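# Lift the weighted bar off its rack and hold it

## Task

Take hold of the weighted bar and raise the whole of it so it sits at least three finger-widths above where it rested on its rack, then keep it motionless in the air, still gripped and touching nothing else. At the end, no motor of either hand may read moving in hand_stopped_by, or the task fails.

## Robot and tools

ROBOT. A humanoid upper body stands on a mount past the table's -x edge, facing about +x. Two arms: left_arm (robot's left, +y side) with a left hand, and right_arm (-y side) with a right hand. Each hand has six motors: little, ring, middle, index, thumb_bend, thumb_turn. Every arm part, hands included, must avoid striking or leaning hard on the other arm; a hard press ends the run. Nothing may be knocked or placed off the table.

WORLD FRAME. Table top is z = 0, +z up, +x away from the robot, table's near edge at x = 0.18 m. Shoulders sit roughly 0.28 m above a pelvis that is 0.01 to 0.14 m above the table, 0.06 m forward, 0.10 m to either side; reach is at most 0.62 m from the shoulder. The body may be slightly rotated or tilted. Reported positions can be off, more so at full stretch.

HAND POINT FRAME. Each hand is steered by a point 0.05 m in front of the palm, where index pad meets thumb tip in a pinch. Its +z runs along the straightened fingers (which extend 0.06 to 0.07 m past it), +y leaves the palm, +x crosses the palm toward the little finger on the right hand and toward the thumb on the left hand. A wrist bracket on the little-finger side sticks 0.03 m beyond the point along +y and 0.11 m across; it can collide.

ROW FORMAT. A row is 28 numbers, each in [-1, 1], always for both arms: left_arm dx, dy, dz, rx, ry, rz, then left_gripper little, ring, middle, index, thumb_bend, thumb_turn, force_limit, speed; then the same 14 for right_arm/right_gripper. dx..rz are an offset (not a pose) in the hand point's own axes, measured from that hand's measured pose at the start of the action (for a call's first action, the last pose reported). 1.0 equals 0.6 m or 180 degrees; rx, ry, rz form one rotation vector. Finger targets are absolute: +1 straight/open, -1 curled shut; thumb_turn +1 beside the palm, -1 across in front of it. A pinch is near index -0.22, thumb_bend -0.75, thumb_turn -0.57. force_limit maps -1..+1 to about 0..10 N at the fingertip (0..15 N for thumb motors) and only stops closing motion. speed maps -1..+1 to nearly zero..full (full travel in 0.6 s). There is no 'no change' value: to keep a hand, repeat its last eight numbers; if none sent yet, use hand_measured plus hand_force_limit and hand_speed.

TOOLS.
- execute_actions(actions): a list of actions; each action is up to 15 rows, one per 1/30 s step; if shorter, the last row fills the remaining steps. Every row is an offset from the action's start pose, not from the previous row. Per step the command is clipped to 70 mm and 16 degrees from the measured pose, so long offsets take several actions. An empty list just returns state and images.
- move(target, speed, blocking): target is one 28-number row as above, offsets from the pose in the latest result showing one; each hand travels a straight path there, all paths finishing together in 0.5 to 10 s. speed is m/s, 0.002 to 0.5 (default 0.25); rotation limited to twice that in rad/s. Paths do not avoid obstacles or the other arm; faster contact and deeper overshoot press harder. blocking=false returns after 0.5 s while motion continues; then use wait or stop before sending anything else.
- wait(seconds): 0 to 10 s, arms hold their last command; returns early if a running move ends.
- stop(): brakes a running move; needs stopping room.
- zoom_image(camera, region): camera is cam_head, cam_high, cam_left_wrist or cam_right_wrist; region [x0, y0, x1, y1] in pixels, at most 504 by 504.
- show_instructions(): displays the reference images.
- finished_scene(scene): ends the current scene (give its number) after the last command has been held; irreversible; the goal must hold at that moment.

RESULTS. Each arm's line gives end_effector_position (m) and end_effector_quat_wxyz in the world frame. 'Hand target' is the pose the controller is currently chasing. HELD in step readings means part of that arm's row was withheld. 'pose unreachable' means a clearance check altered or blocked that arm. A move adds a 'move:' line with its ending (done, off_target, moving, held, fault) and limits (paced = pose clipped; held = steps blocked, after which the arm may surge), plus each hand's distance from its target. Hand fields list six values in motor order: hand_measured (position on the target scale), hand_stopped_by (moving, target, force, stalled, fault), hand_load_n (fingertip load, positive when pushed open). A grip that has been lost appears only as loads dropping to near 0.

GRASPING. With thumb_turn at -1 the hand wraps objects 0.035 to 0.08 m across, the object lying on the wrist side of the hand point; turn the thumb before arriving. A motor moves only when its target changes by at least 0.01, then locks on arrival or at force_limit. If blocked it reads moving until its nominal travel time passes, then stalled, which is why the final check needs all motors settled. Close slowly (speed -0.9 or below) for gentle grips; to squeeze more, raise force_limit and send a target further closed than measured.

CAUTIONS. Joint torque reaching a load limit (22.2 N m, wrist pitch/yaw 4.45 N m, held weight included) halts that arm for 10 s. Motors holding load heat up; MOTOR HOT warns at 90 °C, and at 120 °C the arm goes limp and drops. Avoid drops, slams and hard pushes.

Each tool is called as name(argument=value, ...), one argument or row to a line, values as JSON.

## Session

execute_actions(
  actions=[],
)

Scene clock: 0.00 s.
left_arm: end_effector_position=(+0.1840, +0.1142, +0.4278) hand_measured=(+1.000, +1.000, +1.000, +1.000, +1.000, +1.000) hand_load_n=(+0.0, +0.0, +0.0, +0.0, +0.0, +0.0) hand_stopped_by=(target, target, target, target, target, target) hand_force_limit=0.00 hand_speed=-0.80 end_effector_quat_wxyz=(+0.051, +0.102, -0.123, +0.986) | right_arm: end_effector_position=(+0.1929, -0.1005, +0.4111) hand_measured=(+1.000, +1.000, +1.000, +1.000, +1.000, +1.000) hand_load_n=(+0.0, +0.0, +0.0, +0.0, +0.0, +0.0) hand_stopped_by=(target, target, target, target, target, target) hand_force_limit=0.00 hand_speed=-0.80 end_effector_quat_wxyz=(+0.973, -0.168, +0.160, +0.014)
Joint positions: left_arm=[-0.177  0.434  0.155 -0.482 -0.394 -0.892 -0.187] | right_arm=[-0.038 -0.445 -0.2   -0.467  0.398 -0.915  0.223]
Joint velocities: left_arm=[-0.002 -0.012 -0.012 -0.002  0.     0.     0.   ] | right_arm=[-0.009  0.011 -0.011  0.002 -0.017  0.     0.   ]
Motor temperatures (°C, as the motors report them): left_arm=[49 38 48 40 40 32 33] | right_arm=[52 42 48 41 41 31 33]
Hand target (left_arm): +0.184, +0.114, +0.428; +0.051, +0.102, -0.123, +0.986
Hand target (right_arm): +0.193, -0.100, +0.411; +0.973, -0.168, +0.160, +0.014
camera_calibration (this result's frames):
cam_left_wrist: T_world_to_cam=[[0.290971, 0.935347, 0.201152, -0.248145], [-0.903893, 0.337662, -0.262607, 0.246098], [-0.31355, -0.105409, 0.943703, -0.200368], [0, 0, 0, 1]] pos_world=[0.231824, 0.127883, 0.30363]
cam_right_wrist: T_world_to_cam=[[-0.160812, 0.934322, -0.318092, 0.251721], [-0.963559, -0.218419, -0.154424, 0.233415], [-0.213759, 0.281667, 0.935399, -0.186795], [0, 0, 0, 1]] pos_world=[0.22546, -0.131592, 0.290843]

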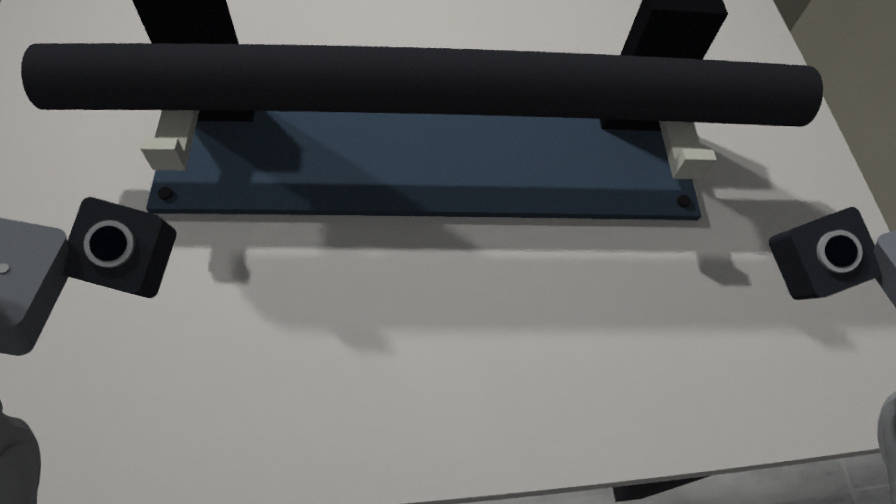

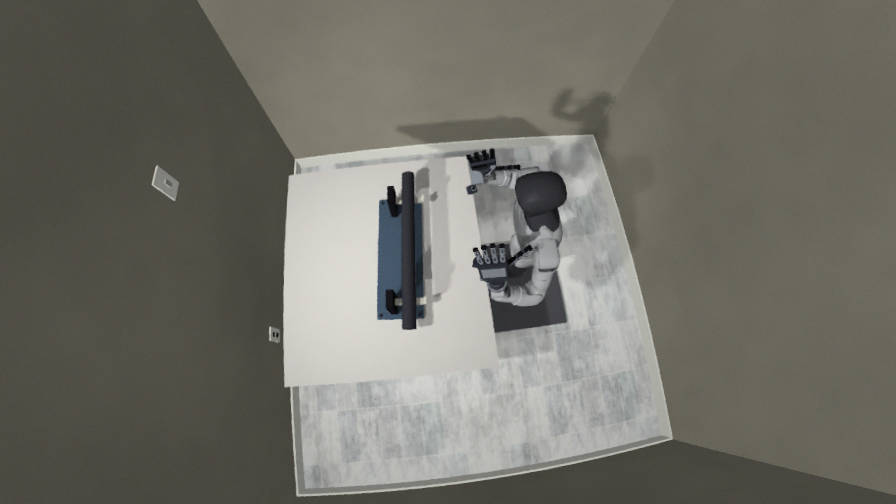

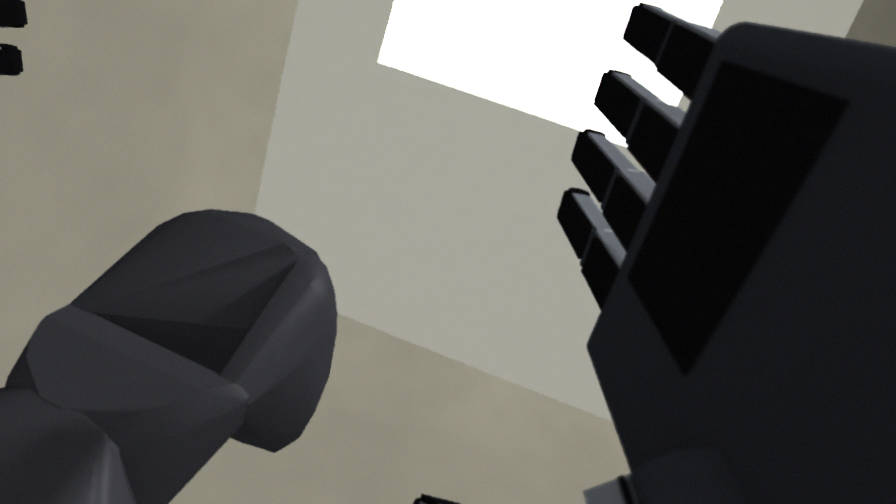

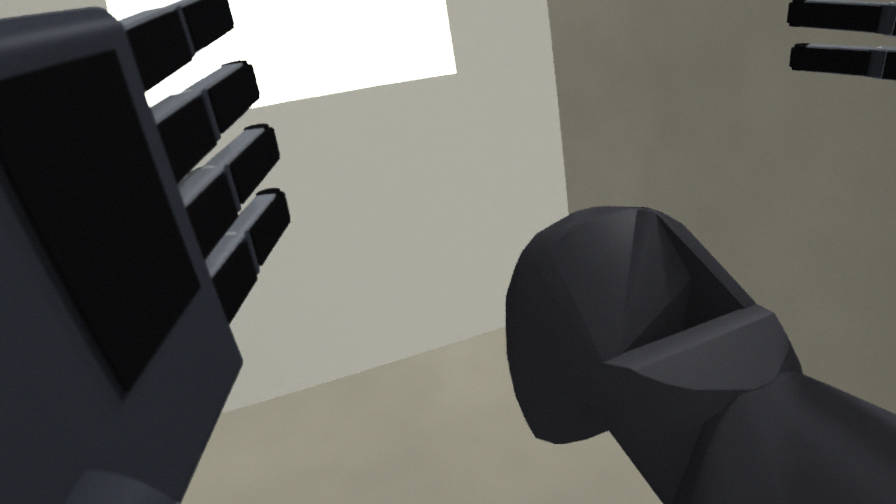

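zoom_image(
  camera="cam_high",
  region=[300, 140, 580, 380],
)

Region (300, 140, 580, 380) of cam_high's 896x504 image, scaled by 1.800, with more detail than that image has; it fills the top 432 rows of this view, and the rest is white.

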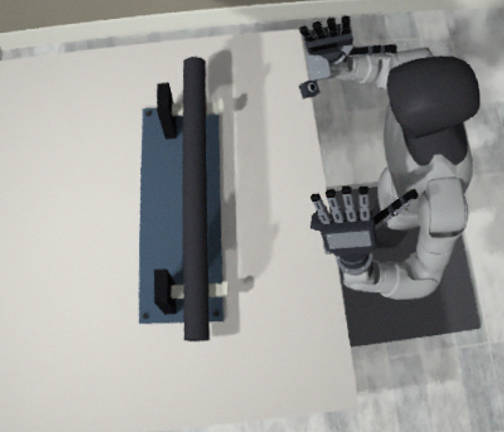

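move(
  target=[-0.5893,0.0688,-0.2648,-0.3986,-0.4817,0.2695, 1,1,1,1,1,-1,0.5,0.5, 0.5613,0.0915,-0.1978,-0.3429,0.4791,-0.2649, 1,1,1,1,1,-1,0.5,0.5],
  speed=0.17,
)

Scene clock: 29.80 s.
left_arm: end_effector_position=(+0.4851, +0.0633, +0.1790) hand_measured=(+1.000, +1.000, +1.000, +1.000, +1.000, -1.000) hand_load_n=(+0.0, +0.0, +0.0, +0.0, +0.0, +0.0) hand_stopped_by=(target, target, target, target, target, target) hand_force_limit=0.50 hand_speed=0.50 end_effector_quat_wxyz=(+0.303, -0.585, +0.657, -0.366) | right_arm: end_effector_position=(+0.4777, -0.1096, +0.2113) hand_measured=(+1.000, +1.000, +1.000, +1.000, +1.000, -1.000) hand_load_n=(+0.0, +0.0, +0.0, +0.0, +0.0, +0.0) hand_stopped_by=(target, target, target, target, target, target) hand_force_limit=0.50 hand_speed=0.50 end_effector_quat_wxyz=(+0.362, -0.561, +0.624, -0.408)
Joint positions: left_arm=[-1.428  0.689 -0.924  0.267  0.407  0.673 -0.809] | right_arm=[-1.395 -0.883  1.006 -0.114 -0.361  1.129  0.677]
Joint velocities: left_arm=[ 0.003  0.015 -0.012  0.011  0.     0.     0.   ] | right_arm=[ 0.003  0.008  0.    -0.012  0.     0.     0.   ]
Motor temperatures (°C, as the motors report them): left_arm=[52 40 48 41 40 33 33] | right_arm=[53 44 48 41 41 31 34]
Hand target (left_arm): +0.485, +0.064, +0.179; +0.304, -0.584, +0.658, -0.365
Hand target (right_arm): +0.478, -0.110, +0.212; +0.360, -0.560, +0.624, -0.409
Off the commanded pose (left_arm): 0.029 m, 5 deg.
Off the commanded pose (right_arm): 0.033 m, 7 deg.
move: off_target (left_arm, right_arm)
camera_calibration (this result's frames):
cam_left_wrist: T_world_to_cam=[[0.568778, 0.119617, 0.813746, -0.43086], [-0.446301, -0.786162, 0.427509, 0.195763], [0.690874, -0.606334, -0.393767, -0.0925768], [0, 0, 0, 1]] pos_world=[0.396392, 0.149307, 0.230467]
cam_right_wrist: T_world_to_cam=[[-0.415473, 0.118524, -0.901851, 0.398079], [-0.332791, 0.902928, 0.271978, 0.206524], [0.846542, 0.413127, -0.335698, -0.159915], [0, 0, 0, 1]] pos_world=[0.369495, -0.167593, 0.249155]

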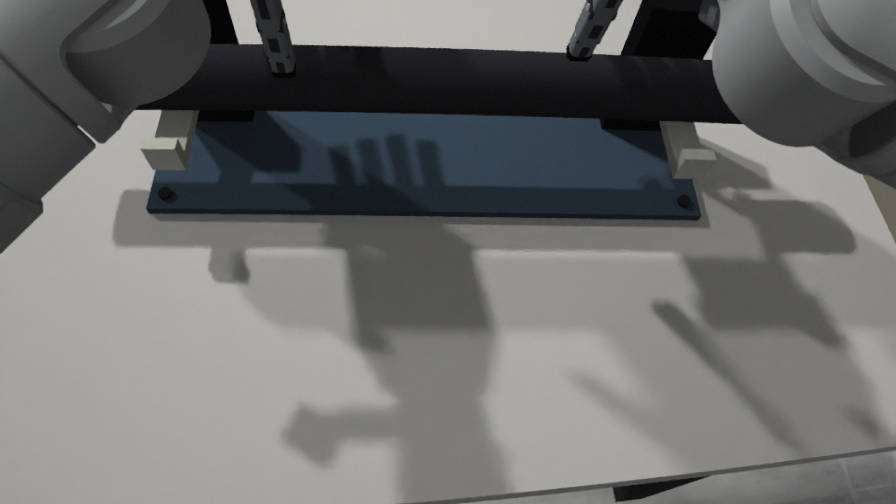

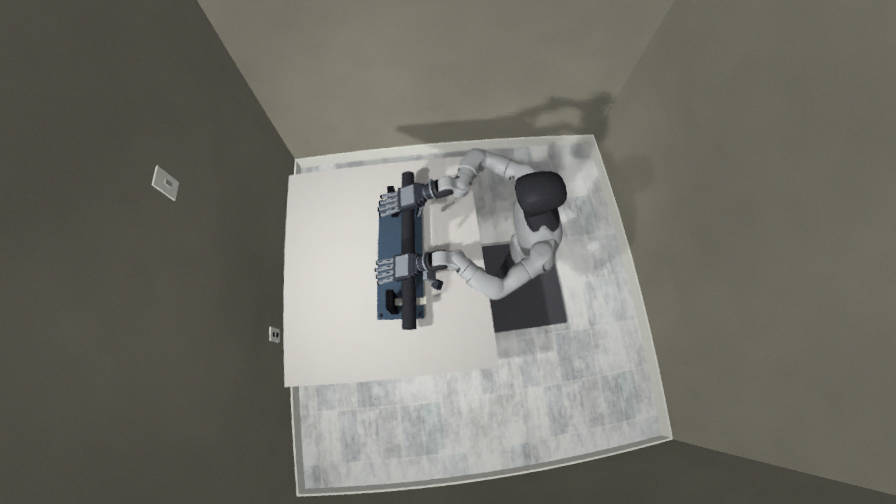

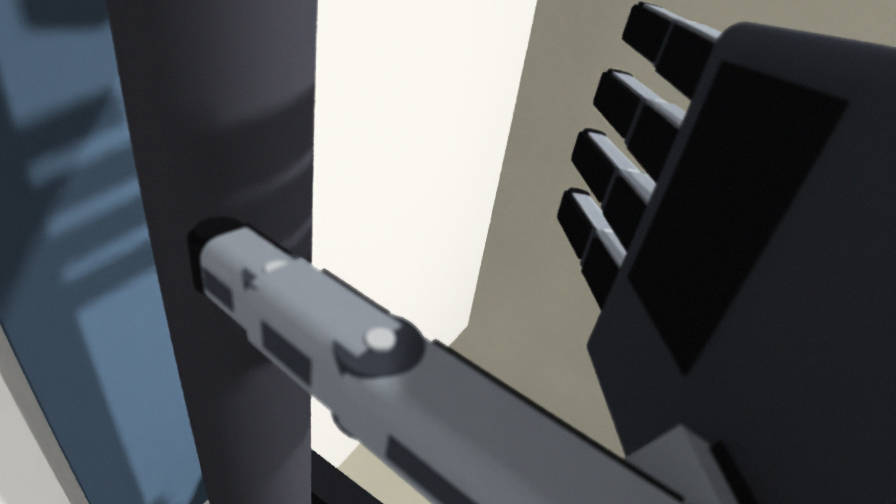

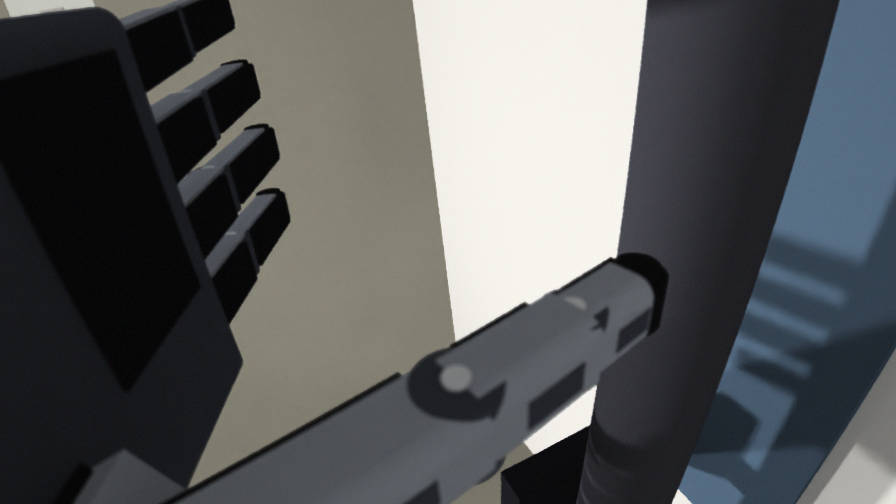

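move(
  target=[-0.0429,0.0145,0.0028,0.0185,-0.0229,-0.0027, 1,1,1,1,1,-1,0.5,0.5, -0.0203,0.0753,0.0207,-0.0336,-0.0134,-0.0046, 1,1,1,1,1,-1,0.5,0.5],
  speed=0.08,
)

Scene clock: 45.77 s.
left_arm: end_effector_position=(+0.4848, +0.0879, +0.1703) hand_measured=(+1.000, +1.000, +1.000, +1.000, +1.000, -1.000) hand_load_n=(+0.0, +0.0, +0.0, +0.0, +0.0, +0.0) hand_stopped_by=(target, target, target, target, target, target) hand_force_limit=0.50 hand_speed=0.50 end_effector_quat_wxyz=(-0.339, +0.594, -0.631, +0.366) | right_arm: end_effector_position=(+0.4701, -0.0973, +0.1645) hand_measured=(+1.000, +1.000, +1.000, +1.000, +1.000, -1.000) hand_load_n=(+0.0, +0.0, +0.0, +0.0, +0.0, +0.0) hand_stopped_by=(target, target, target, target, target, target) hand_force_limit=0.50 hand_speed=0.50 end_effector_quat_wxyz=(-0.339, +0.594, -0.630, +0.368)
Joint positions: left_arm=[-1.34   0.756 -0.924  0.14   0.446  0.772 -0.748] | right_arm=[-1.316 -0.809  1.008 -0.032 -0.346  1.045  0.655]
Joint velocities: left_arm=[ 0.005  0.015  0.002 -0.005 -0.002  0.     0.001] | right_arm=[-0.002  0.008 -0.002 -0.002 -0.003 -0.001  0.   ]
Motor temperatures (°C, as the motors report them): left_arm=[67 40 49 41 40 33 34] | right_arm=[60 44 49 41 41 31 34]
Hand target (left_arm): +0.485, +0.089, +0.171; -0.342, +0.593, -0.631, +0.366
Hand target (right_arm): +0.470, -0.097, +0.164; -0.339, +0.594, -0.630, +0.367
Off the commanded pose (left_arm): 0.001 m, 1 deg.
Off the commanded pose (right_arm): 0.002 m, 1 deg.
move: done
camera_calibration (this result's frames):
cam_left_wrist: T_world_to_cam=[[0.51396, 0.142052, 0.845971, -0.407426], [-0.414721, -0.822132, 0.390008, 0.212919], [0.750901, -0.55129, -0.363631, -0.119959], [0, 0, 0, 1]] pos_world=[0.387779, 0.16679, 0.218009]
cam_right_wrist: T_world_to_cam=[[-0.512453, 0.103351, -0.852473, 0.387228], [-0.341437, 0.886359, 0.312711, 0.20137], [0.787916, 0.451316, -0.41893, -0.12935], [0, 0, 0, 1]] pos_world=[0.369108, -0.160129, 0.212942]

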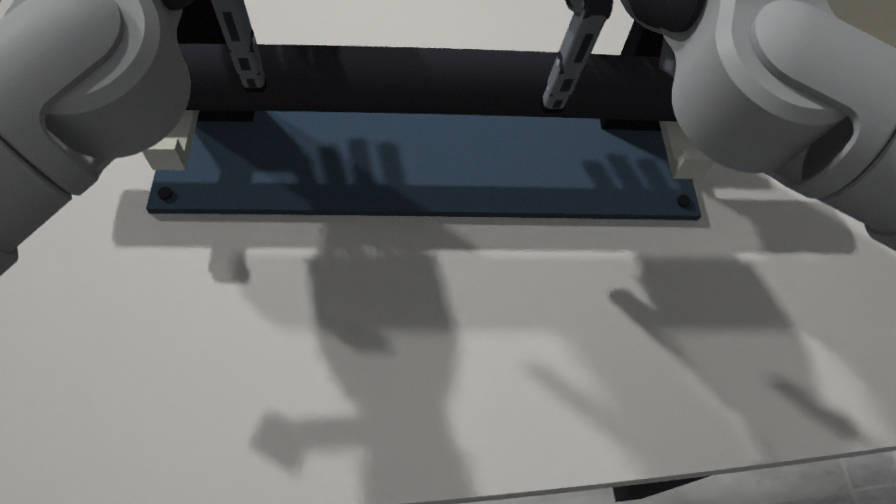

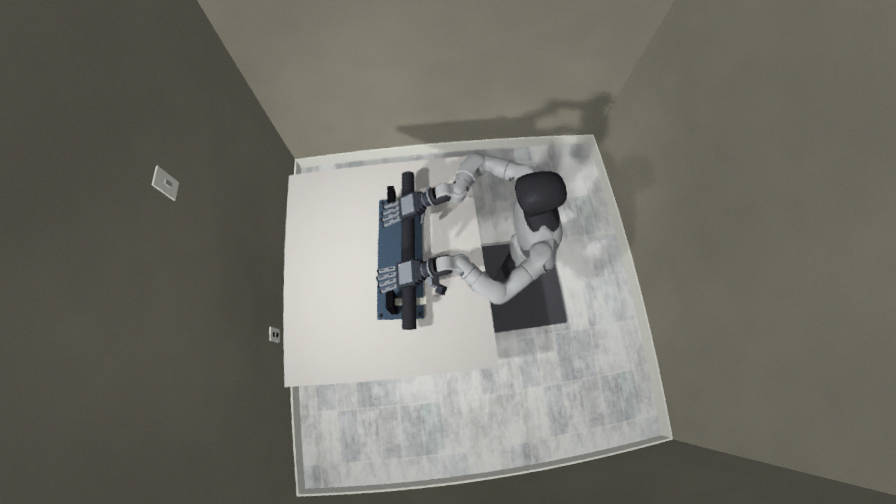

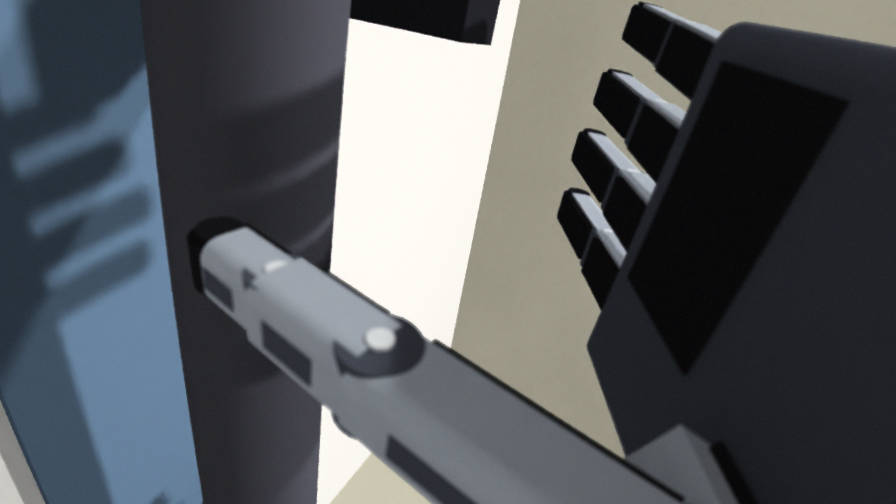

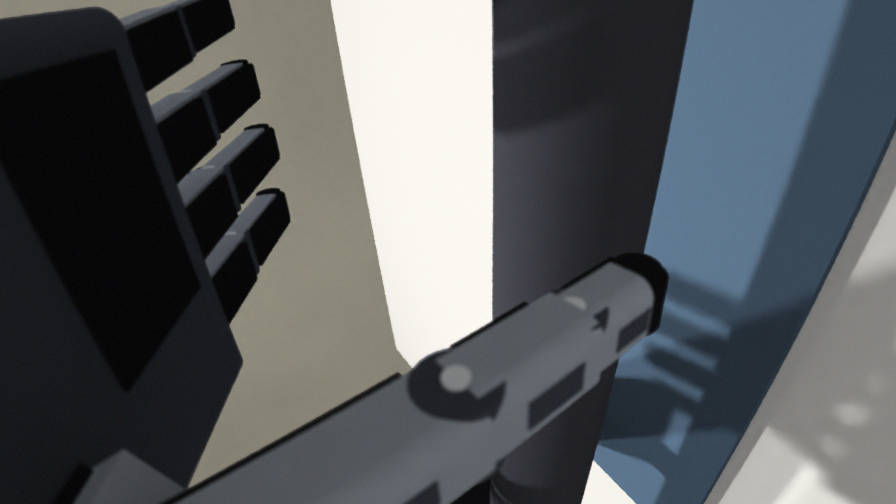

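move(
  target=[0,0.0785,0.0218,0,0,0, 1,1,1,1,1,-1,0.5,0.5, 0,0.0512,0.0296,0,0,0, 1,1,1,1,1,-1,0.5,0.5],
  speed=0.05,
)

Scene clock: 51.50 s.
left_arm: end_effector_position=(+0.4764, +0.0895, +0.1284) hand_measured=(+1.000, +1.000, +1.000, +1.000, +1.000, -1.000) hand_load_n=(+0.0, +0.0, +0.0, +0.0, +0.0, +0.0) hand_stopped_by=(target, target, target, target, target, target) hand_force_limit=0.50 hand_speed=0.50 end_effector_quat_wxyz=(-0.341, +0.595, -0.626, +0.372) | right_arm: end_effector_position=(+0.4679, -0.0976, +0.1288) hand_measured=(+1.000, +1.000, +1.000, +1.000, +1.000, -1.000) hand_load_n=(+0.0, +0.0, +0.0, +0.0, +0.0, +0.0) hand_stopped_by=(target, target, target, target, target, target) hand_force_limit=0.50 hand_speed=0.50 end_effector_quat_wxyz=(-0.337, +0.596, -0.629, +0.369)
Joint positions: left_arm=[-1.19   0.741 -0.932  0.091  0.455  0.801 -0.604] | right_arm=[-1.216 -0.76   1.018  0.004 -0.346  1.023  0.536]
Joint velocities: left_arm=[0.005 0.    0.005 0.009 0.005 0.    0.   ] | right_arm=[-0.006  0.     0.     0.02   0.002  0.    -0.003]
Motor temperatures (°C, as the motors report them): left_arm=[68 40 49 41 40 33 34] | right_arm=[61 44 49 41 41 31 34]
Hand target (left_arm): +0.474, +0.089, +0.124; -0.337, +0.596, -0.628, +0.368
Hand target (right_arm): +0.468, -0.097, +0.128; -0.337, +0.597, -0.628, +0.370
Off the commanded pose (left_arm): 0.007 m, 1 deg.
Off the commanded pose (right_arm): 0.002 m, 0 deg.
move: off_target (left_arm)
camera_calibration (this result's frames):
cam_left_wrist: T_world_to_cam=[[0.502162, 0.152494, 0.851222, -0.363901], [-0.41483, -0.821206, 0.391838, 0.226787], [0.758781, -0.549879, -0.34912, -0.133813], [0, 0, 0, 1]] pos_world=[0.37835, 0.168151, 0.17418]
cam_right_wrist: T_world_to_cam=[[-0.514735, 0.0969451, -0.85185, 0.356036], [-0.34244, 0.887642, 0.307939, 0.213244], [0.785991, 0.450215, -0.423703, -0.14106], [0, 0, 0, 1]] pos_world=[0.36716, -0.160293, 0.177856]

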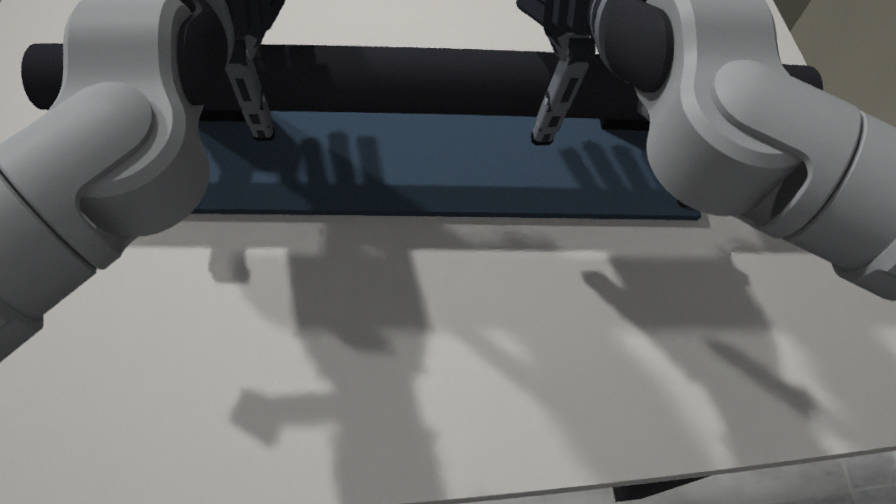

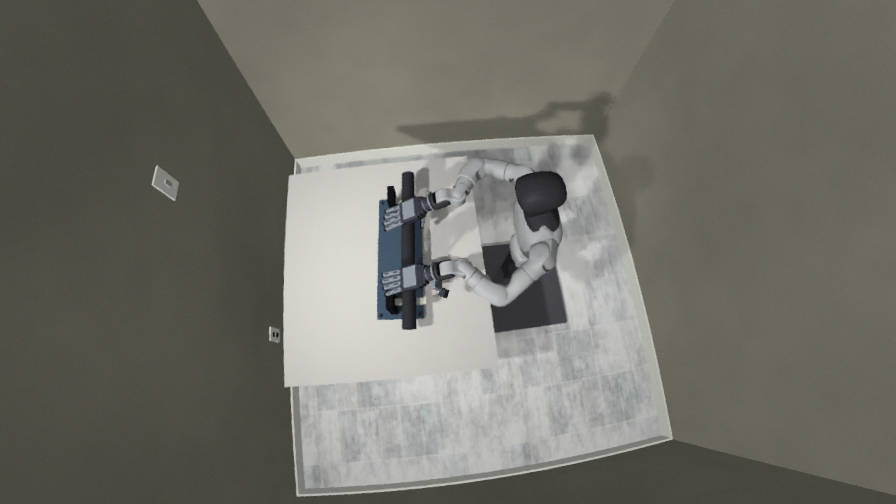

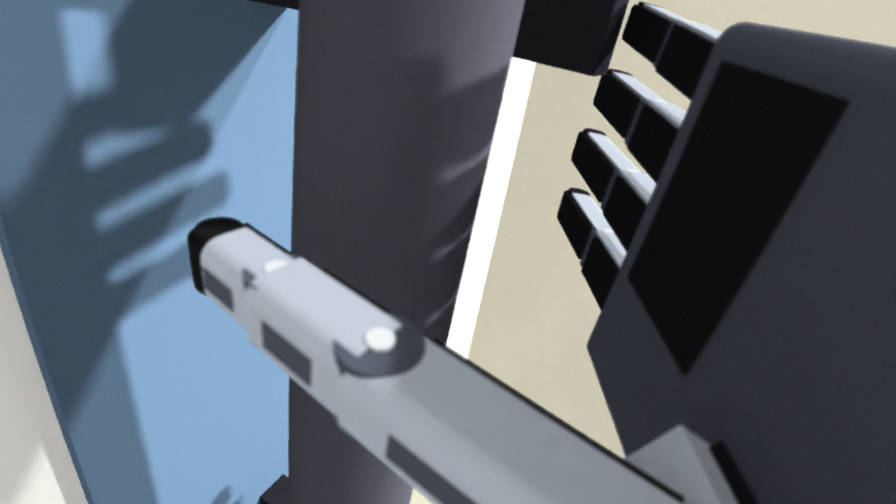

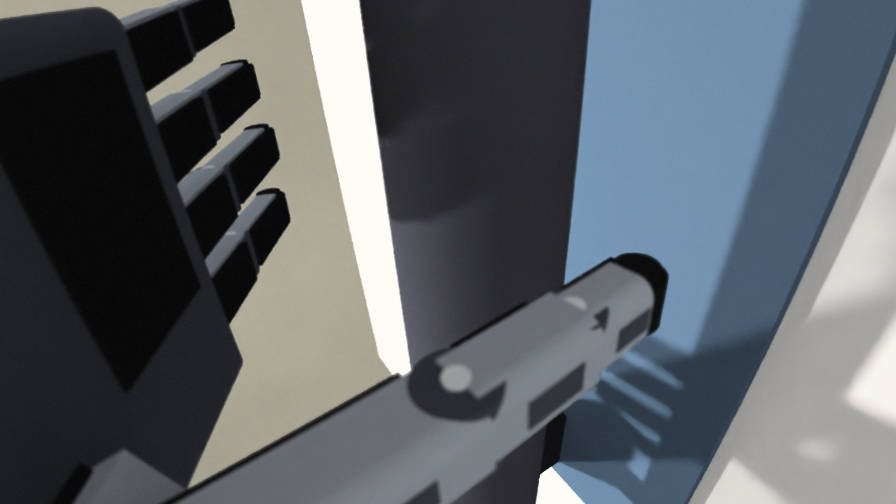

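move(
  target=[0.033,0.05,0.005,0,0,0, 1,1,1,1,1,-1,0.5,0.5, 0,0.05,0.013,0,0,0, 1,1,1,1,1,-1,0.5,0.5],
  speed=0.04,
)

Scene clock: 57.40 s.
left_arm: end_effector_position=(+0.4780, +0.0821, +0.1208) hand_measured=(+1.000, +1.000, +1.000, +1.000, +1.000, -1.000) hand_load_n=(+0.5, +0.0, +0.0, +0.0, +0.0, +0.0) hand_stopped_by=(target, target, target, target, target, target) hand_force_limit=0.50 hand_speed=0.50 end_effector_quat_wxyz=(-0.370, +0.592, -0.605, +0.383) | right_arm: end_effector_position=(+0.4579, -0.0976, +0.0986) hand_measured=(+1.000, +1.000, +1.000, +1.000, +1.000, -1.000) hand_load_n=(+0.0, +0.0, +0.0, +0.0, +0.0, +0.0) hand_stopped_by=(target, target, target, target, target, target) hand_force_limit=0.50 hand_speed=0.50 end_effector_quat_wxyz=(-0.335, +0.598, -0.628, +0.368)
Joint positions: left_arm=[-1.144  0.682 -0.96   0.059  0.515  0.907 -0.521] | right_arm=[-1.122 -0.733  1.031 -0.006 -0.347  1.029  0.438]
Joint velocities: left_arm=[ 0.005  0.     0.012  0.    -0.002  0.     0.   ] | right_arm=[ 0.003  0.015 -0.011 -0.008  0.003  0.    -0.004]
Motor temperatures (°C, as the motors report them): left_arm=[68 40 49 41 40 33 34] | right_arm=[62 44 49 41 41 31 35]
Hand target (left_arm): +0.464, +0.071, +0.101; -0.340, +0.597, -0.624, +0.372
Hand target (right_arm): +0.458, -0.097, +0.099; -0.336, +0.598, -0.627, +0.370
Off the commanded pose (left_arm): 0.027 m, 4 deg.
Off the commanded pose (right_arm): 0.002 m, 0 deg.
move: off_target (left_arm)
camera_calibration (this result's frames):
cam_left_wrist: T_world_to_cam=[[0.439701, 0.162654, 0.883293, -0.331949], [-0.411405, -0.837747, 0.359063, 0.228087], [0.798379, -0.521272, -0.301441, -0.168722], [0, 0, 0, 1]] pos_world=[0.374498, 0.157122, 0.160451]
cam_right_wrist: T_world_to_cam=[[-0.518258, 0.0919019, -0.850272, 0.32621], [-0.344163, 0.887741, 0.305726, 0.2201], [0.782918, 0.451077, -0.428449, -0.144055], [0, 0, 0, 1]] pos_world=[0.357595, -0.160392, 0.148357]

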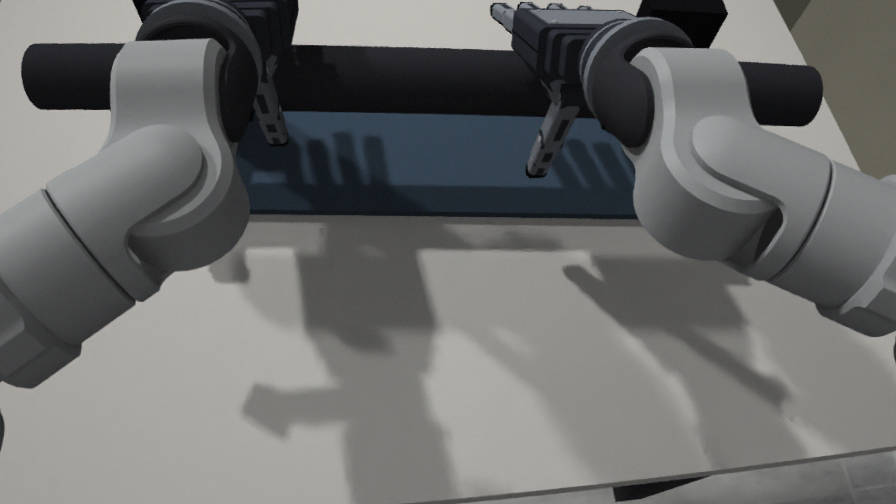

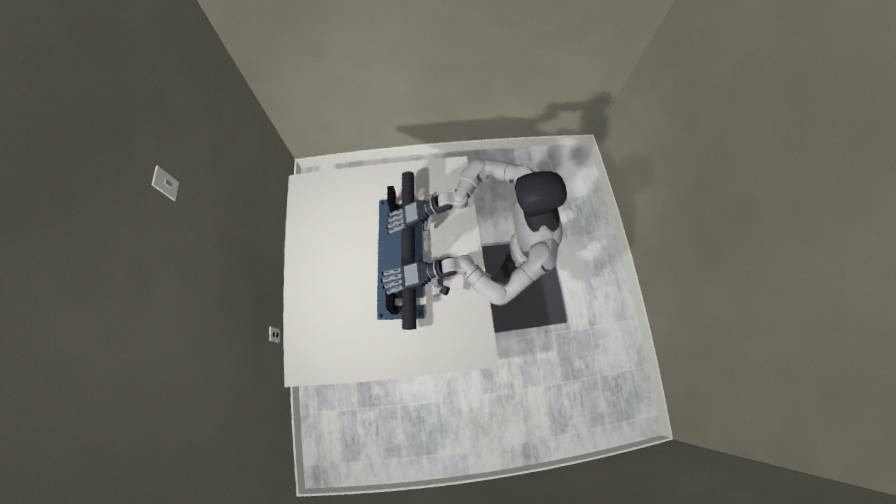

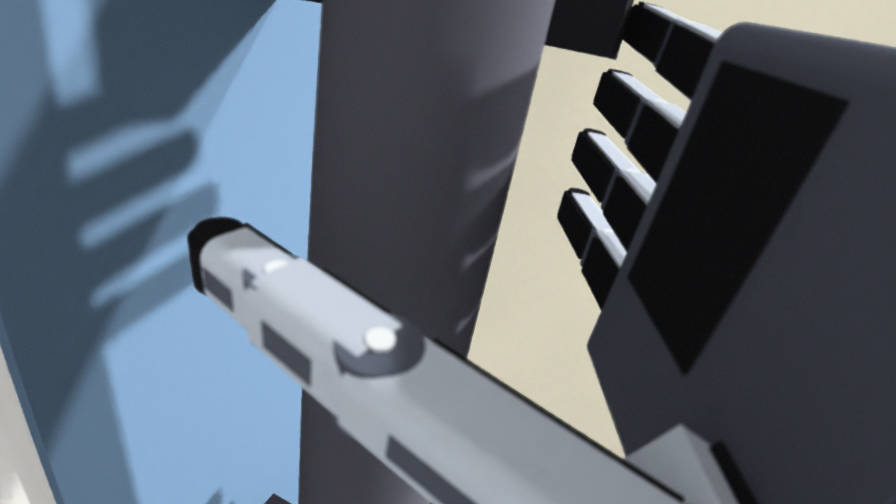

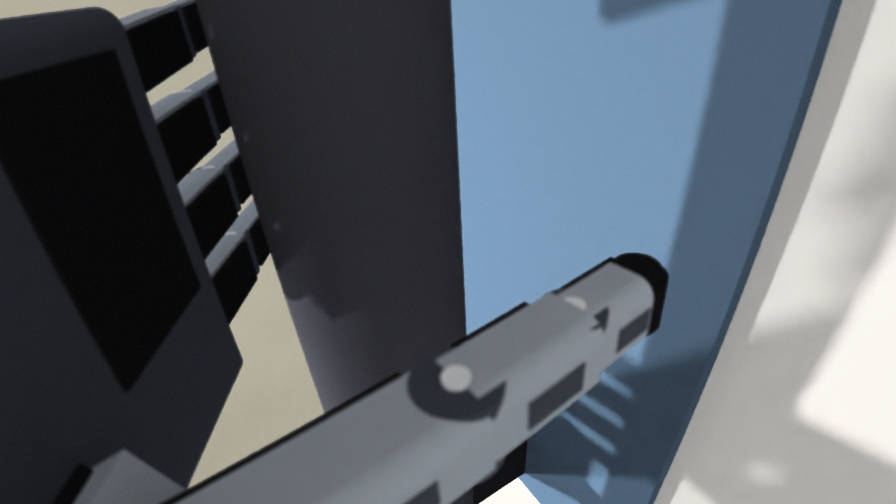

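move(
  target=[0.0503,-0.017,-0.0178,-0.0242,0.0106,0.0078, 1,1,1,1,1,-1,0.5,0.5, -0.017,0,0,0,0,0, 1,1,1,1,1,-1,0.5,0.5],
  speed=0.04,
)

Scene clock: 66.00 s.
left_arm: end_effector_position=(+0.4717, +0.0514, +0.1345) hand_measured=(+1.000, +1.000, +1.000, +1.000, +1.000, -1.000) hand_load_n=(+0.0, +0.0, +0.0, +0.0, +0.0, +0.0) hand_stopped_by=(target, target, target, target, target, target) hand_force_limit=0.50 hand_speed=0.50 end_effector_quat_wxyz=(-0.342, +0.589, -0.635, +0.366) | right_arm: end_effector_position=(+0.4580, -0.0871, +0.0990) hand_measured=(+1.000, +1.000, +1.000, +1.000, +1.000, -1.000) hand_load_n=(+0.0, +0.0, +0.0, +0.0, +0.0, +0.0) hand_stopped_by=(target, target, target, target, target, target) hand_force_limit=0.50 hand_speed=0.50 end_effector_quat_wxyz=(-0.336, +0.598, -0.628, +0.367)
Joint positions: left_arm=[-1.277  0.613 -1.011  0.1    0.515  0.933 -0.676] | right_arm=[-1.144 -0.696  1.05   0.    -0.347  1.064  0.438]
Joint velocities: left_arm=[ 0.     0.018  0.     0.009 -0.002  0.    -0.003] | right_arm=[ 0.009 -0.011  0.     0.002 -0.003  0.     0.   ]
Motor temperatures (°C, as the motors report them): left_arm=[66 39 49 41 40 33 34] | right_arm=[63 44 49 41 41 31 35]
Hand target (left_arm): +0.471, +0.052, +0.134; -0.341, +0.590, -0.635, +0.364
Hand target (right_arm): +0.458, -0.087, +0.099; -0.336, +0.598, -0.628, +0.369
Off the commanded pose (left_arm): 0.001 m, 0 deg.
Off the commanded pose (right_arm): 0.001 m, 0 deg.
move: done
camera_calibration (this result's frames):
cam_left_wrist: T_world_to_cam=[[0.510874, 0.129083, 0.849909, -0.363617], [-0.422645, -0.823209, 0.379077, 0.196683], [0.748585, -0.55287, -0.365999, -0.141788], [0, 0, 0, 1]] pos_world=[0.37503, 0.130458, 0.182589]
cam_right_wrist: T_world_to_cam=[[-0.517761, 0.0942539, -0.850318, 0.325609], [-0.34535, 0.886309, 0.308528, 0.210847], [0.782724, 0.453401, -0.426345, -0.148548], [0, 0, 0, 1]] pos_world=[0.357676, -0.150214, 0.148486]

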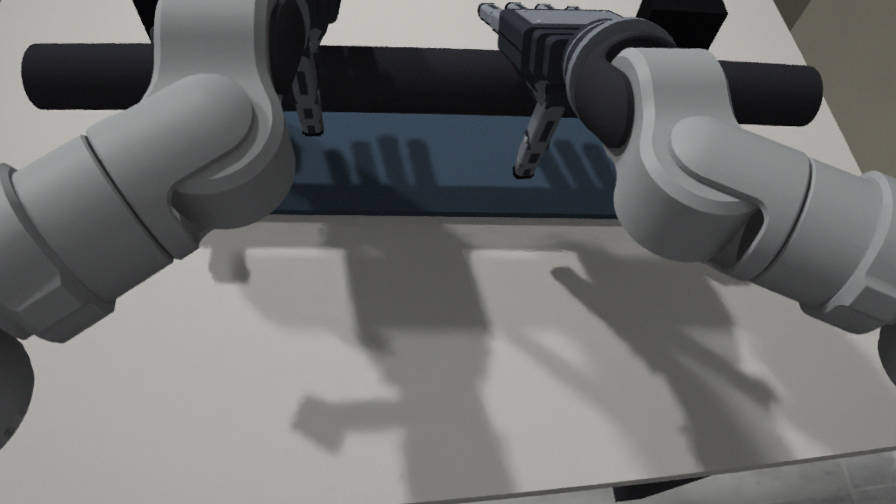

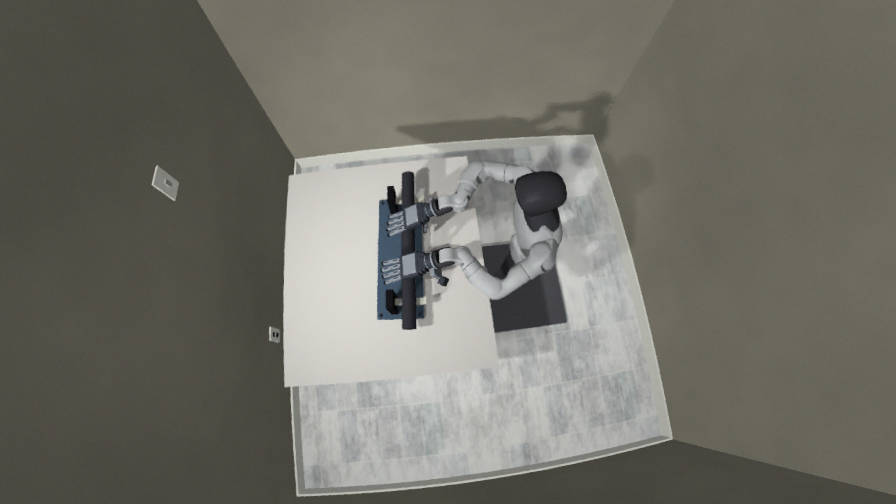

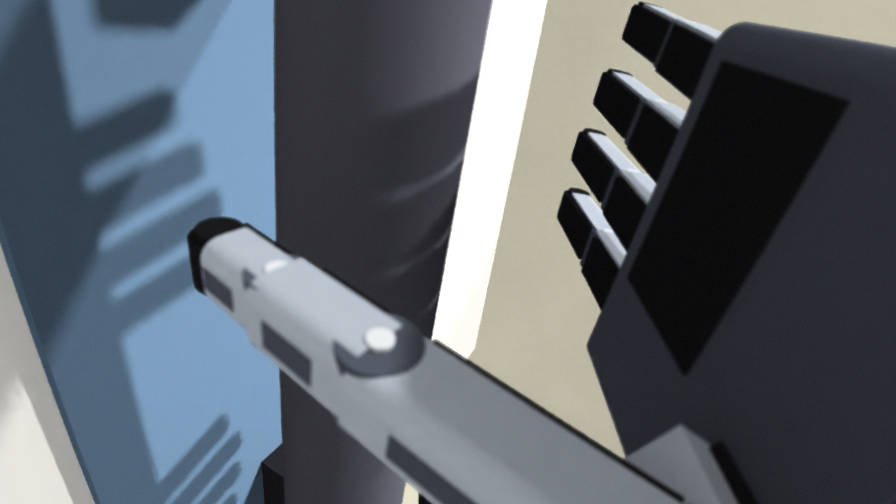

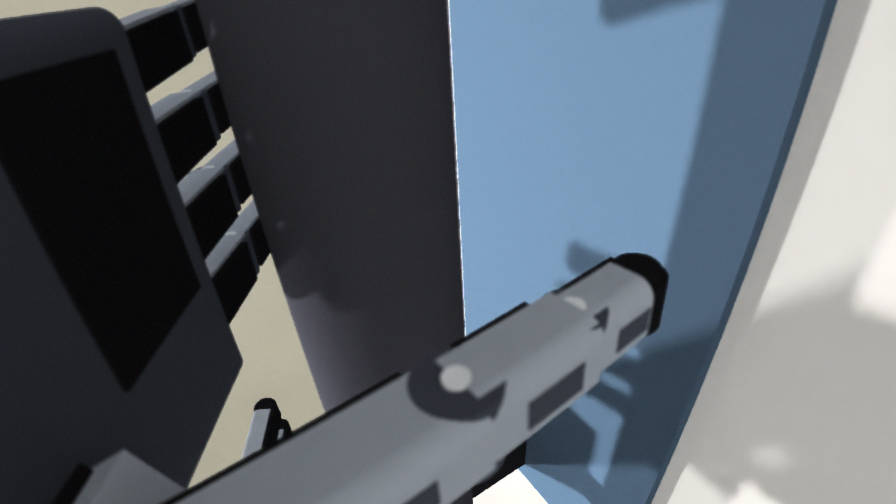

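move(
  target=[0,0.055,0.010,0,0,0, 1,1,1,1,1,-1,0.5,0.5, 0,0,0,0,0,0, 1,1,1,1,1,-1,0.5,0.5],
  speed=0.04,
)

Scene clock: 72.73 s.
left_arm: end_effector_position=(+0.4614, +0.0537, +0.1026) hand_measured=(+1.000, +1.000, +1.000, +1.000, +1.000, -1.000) hand_load_n=(+0.0, +0.0, +0.0, +0.0, +0.0, +0.0) hand_stopped_by=(target, target, target, target, target, target) hand_force_limit=0.50 hand_speed=0.50 end_effector_quat_wxyz=(-0.340, +0.592, -0.633, +0.365) | right_arm: end_effector_position=(+0.4580, -0.0871, +0.0990) hand_measured=(+1.000, +1.000, +1.000, +1.000, +1.000, -1.000) hand_load_n=(+0.0, +0.0, +0.0, +0.0, +0.0, +0.0) hand_stopped_by=(target, target, target, target, target, target) hand_force_limit=0.50 hand_speed=0.50 end_effector_quat_wxyz=(-0.336, +0.598, -0.628, +0.367)
Joint positions: left_arm=[-1.169  0.601 -1.021  0.073  0.52   0.95  -0.579] | right_arm=[-1.144 -0.696  1.05   0.    -0.347  1.064  0.438]
Joint velocities: left_arm=[ 0.    -0.006  0.002  0.02  -0.005  0.001  0.003] | right_arm=[-0.006  0.011 -0.017 -0.002  0.002  0.     0.   ]
Motor temperatures (°C, as the motors report them): left_arm=[68 39 49 41 40 33 34] | right_arm=[64 44 49 41 41 31 35]
Hand target (left_arm): +0.462, +0.053, +0.103; -0.341, +0.591, -0.633, +0.367
Hand target (right_arm): +0.458, -0.087, +0.099; -0.336, +0.598, -0.628, +0.367
Off the commanded pose (left_arm): 0.002 m, 1 deg.
Off the commanded pose (right_arm): 0.000 m, 0 deg.
move: done
camera_calibration (this result's frames):
cam_left_wrist: T_world_to_cam=[[0.514011, 0.136767, 0.84681, -0.333134], [-0.416179, -0.823465, 0.385616, 0.202666], [0.750059, -0.550636, -0.36635, -0.145286], [0, 0, 0, 1]] pos_world=[0.364553, 0.132451, 0.150725]
cam_right_wrist: T_world_to_cam=[[-0.517779, 0.0942102, -0.850311, 0.325601], [-0.345278, 0.886363, 0.308454, 0.210856], [0.782744, 0.453305, -0.426411, -0.148554], [0, 0, 0, 1]] pos_world=[0.357673, -0.15023, 0.148478]

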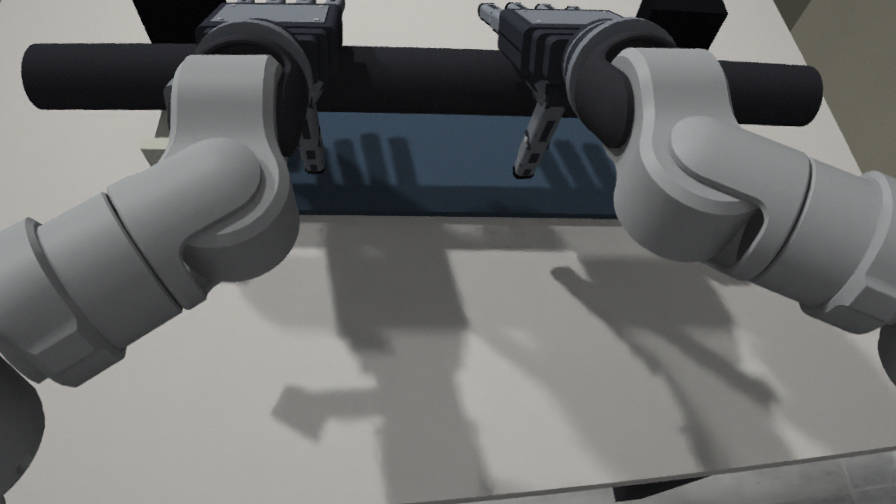

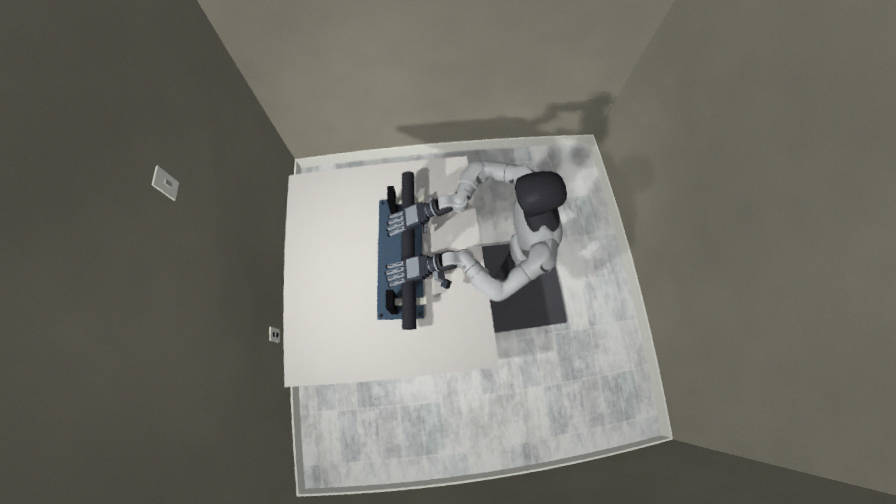

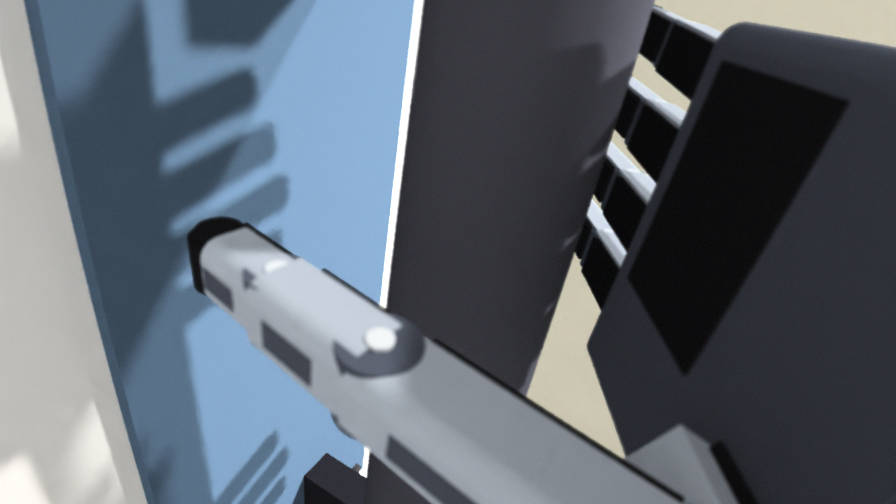

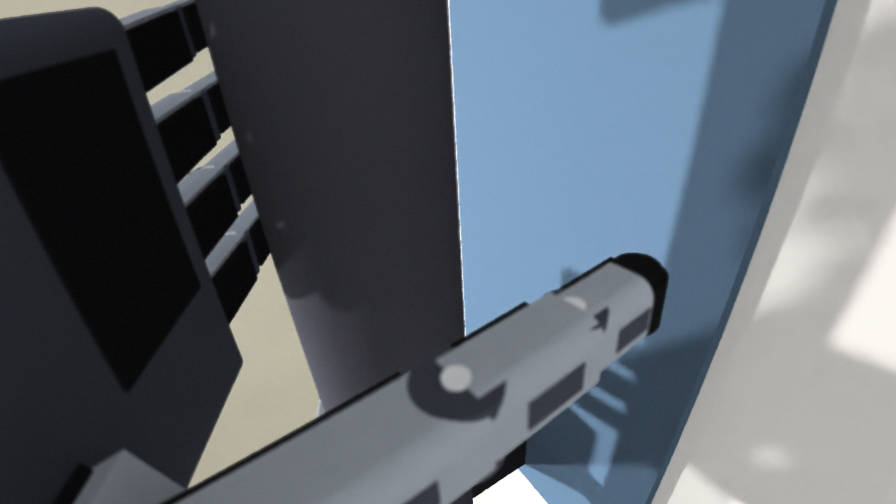

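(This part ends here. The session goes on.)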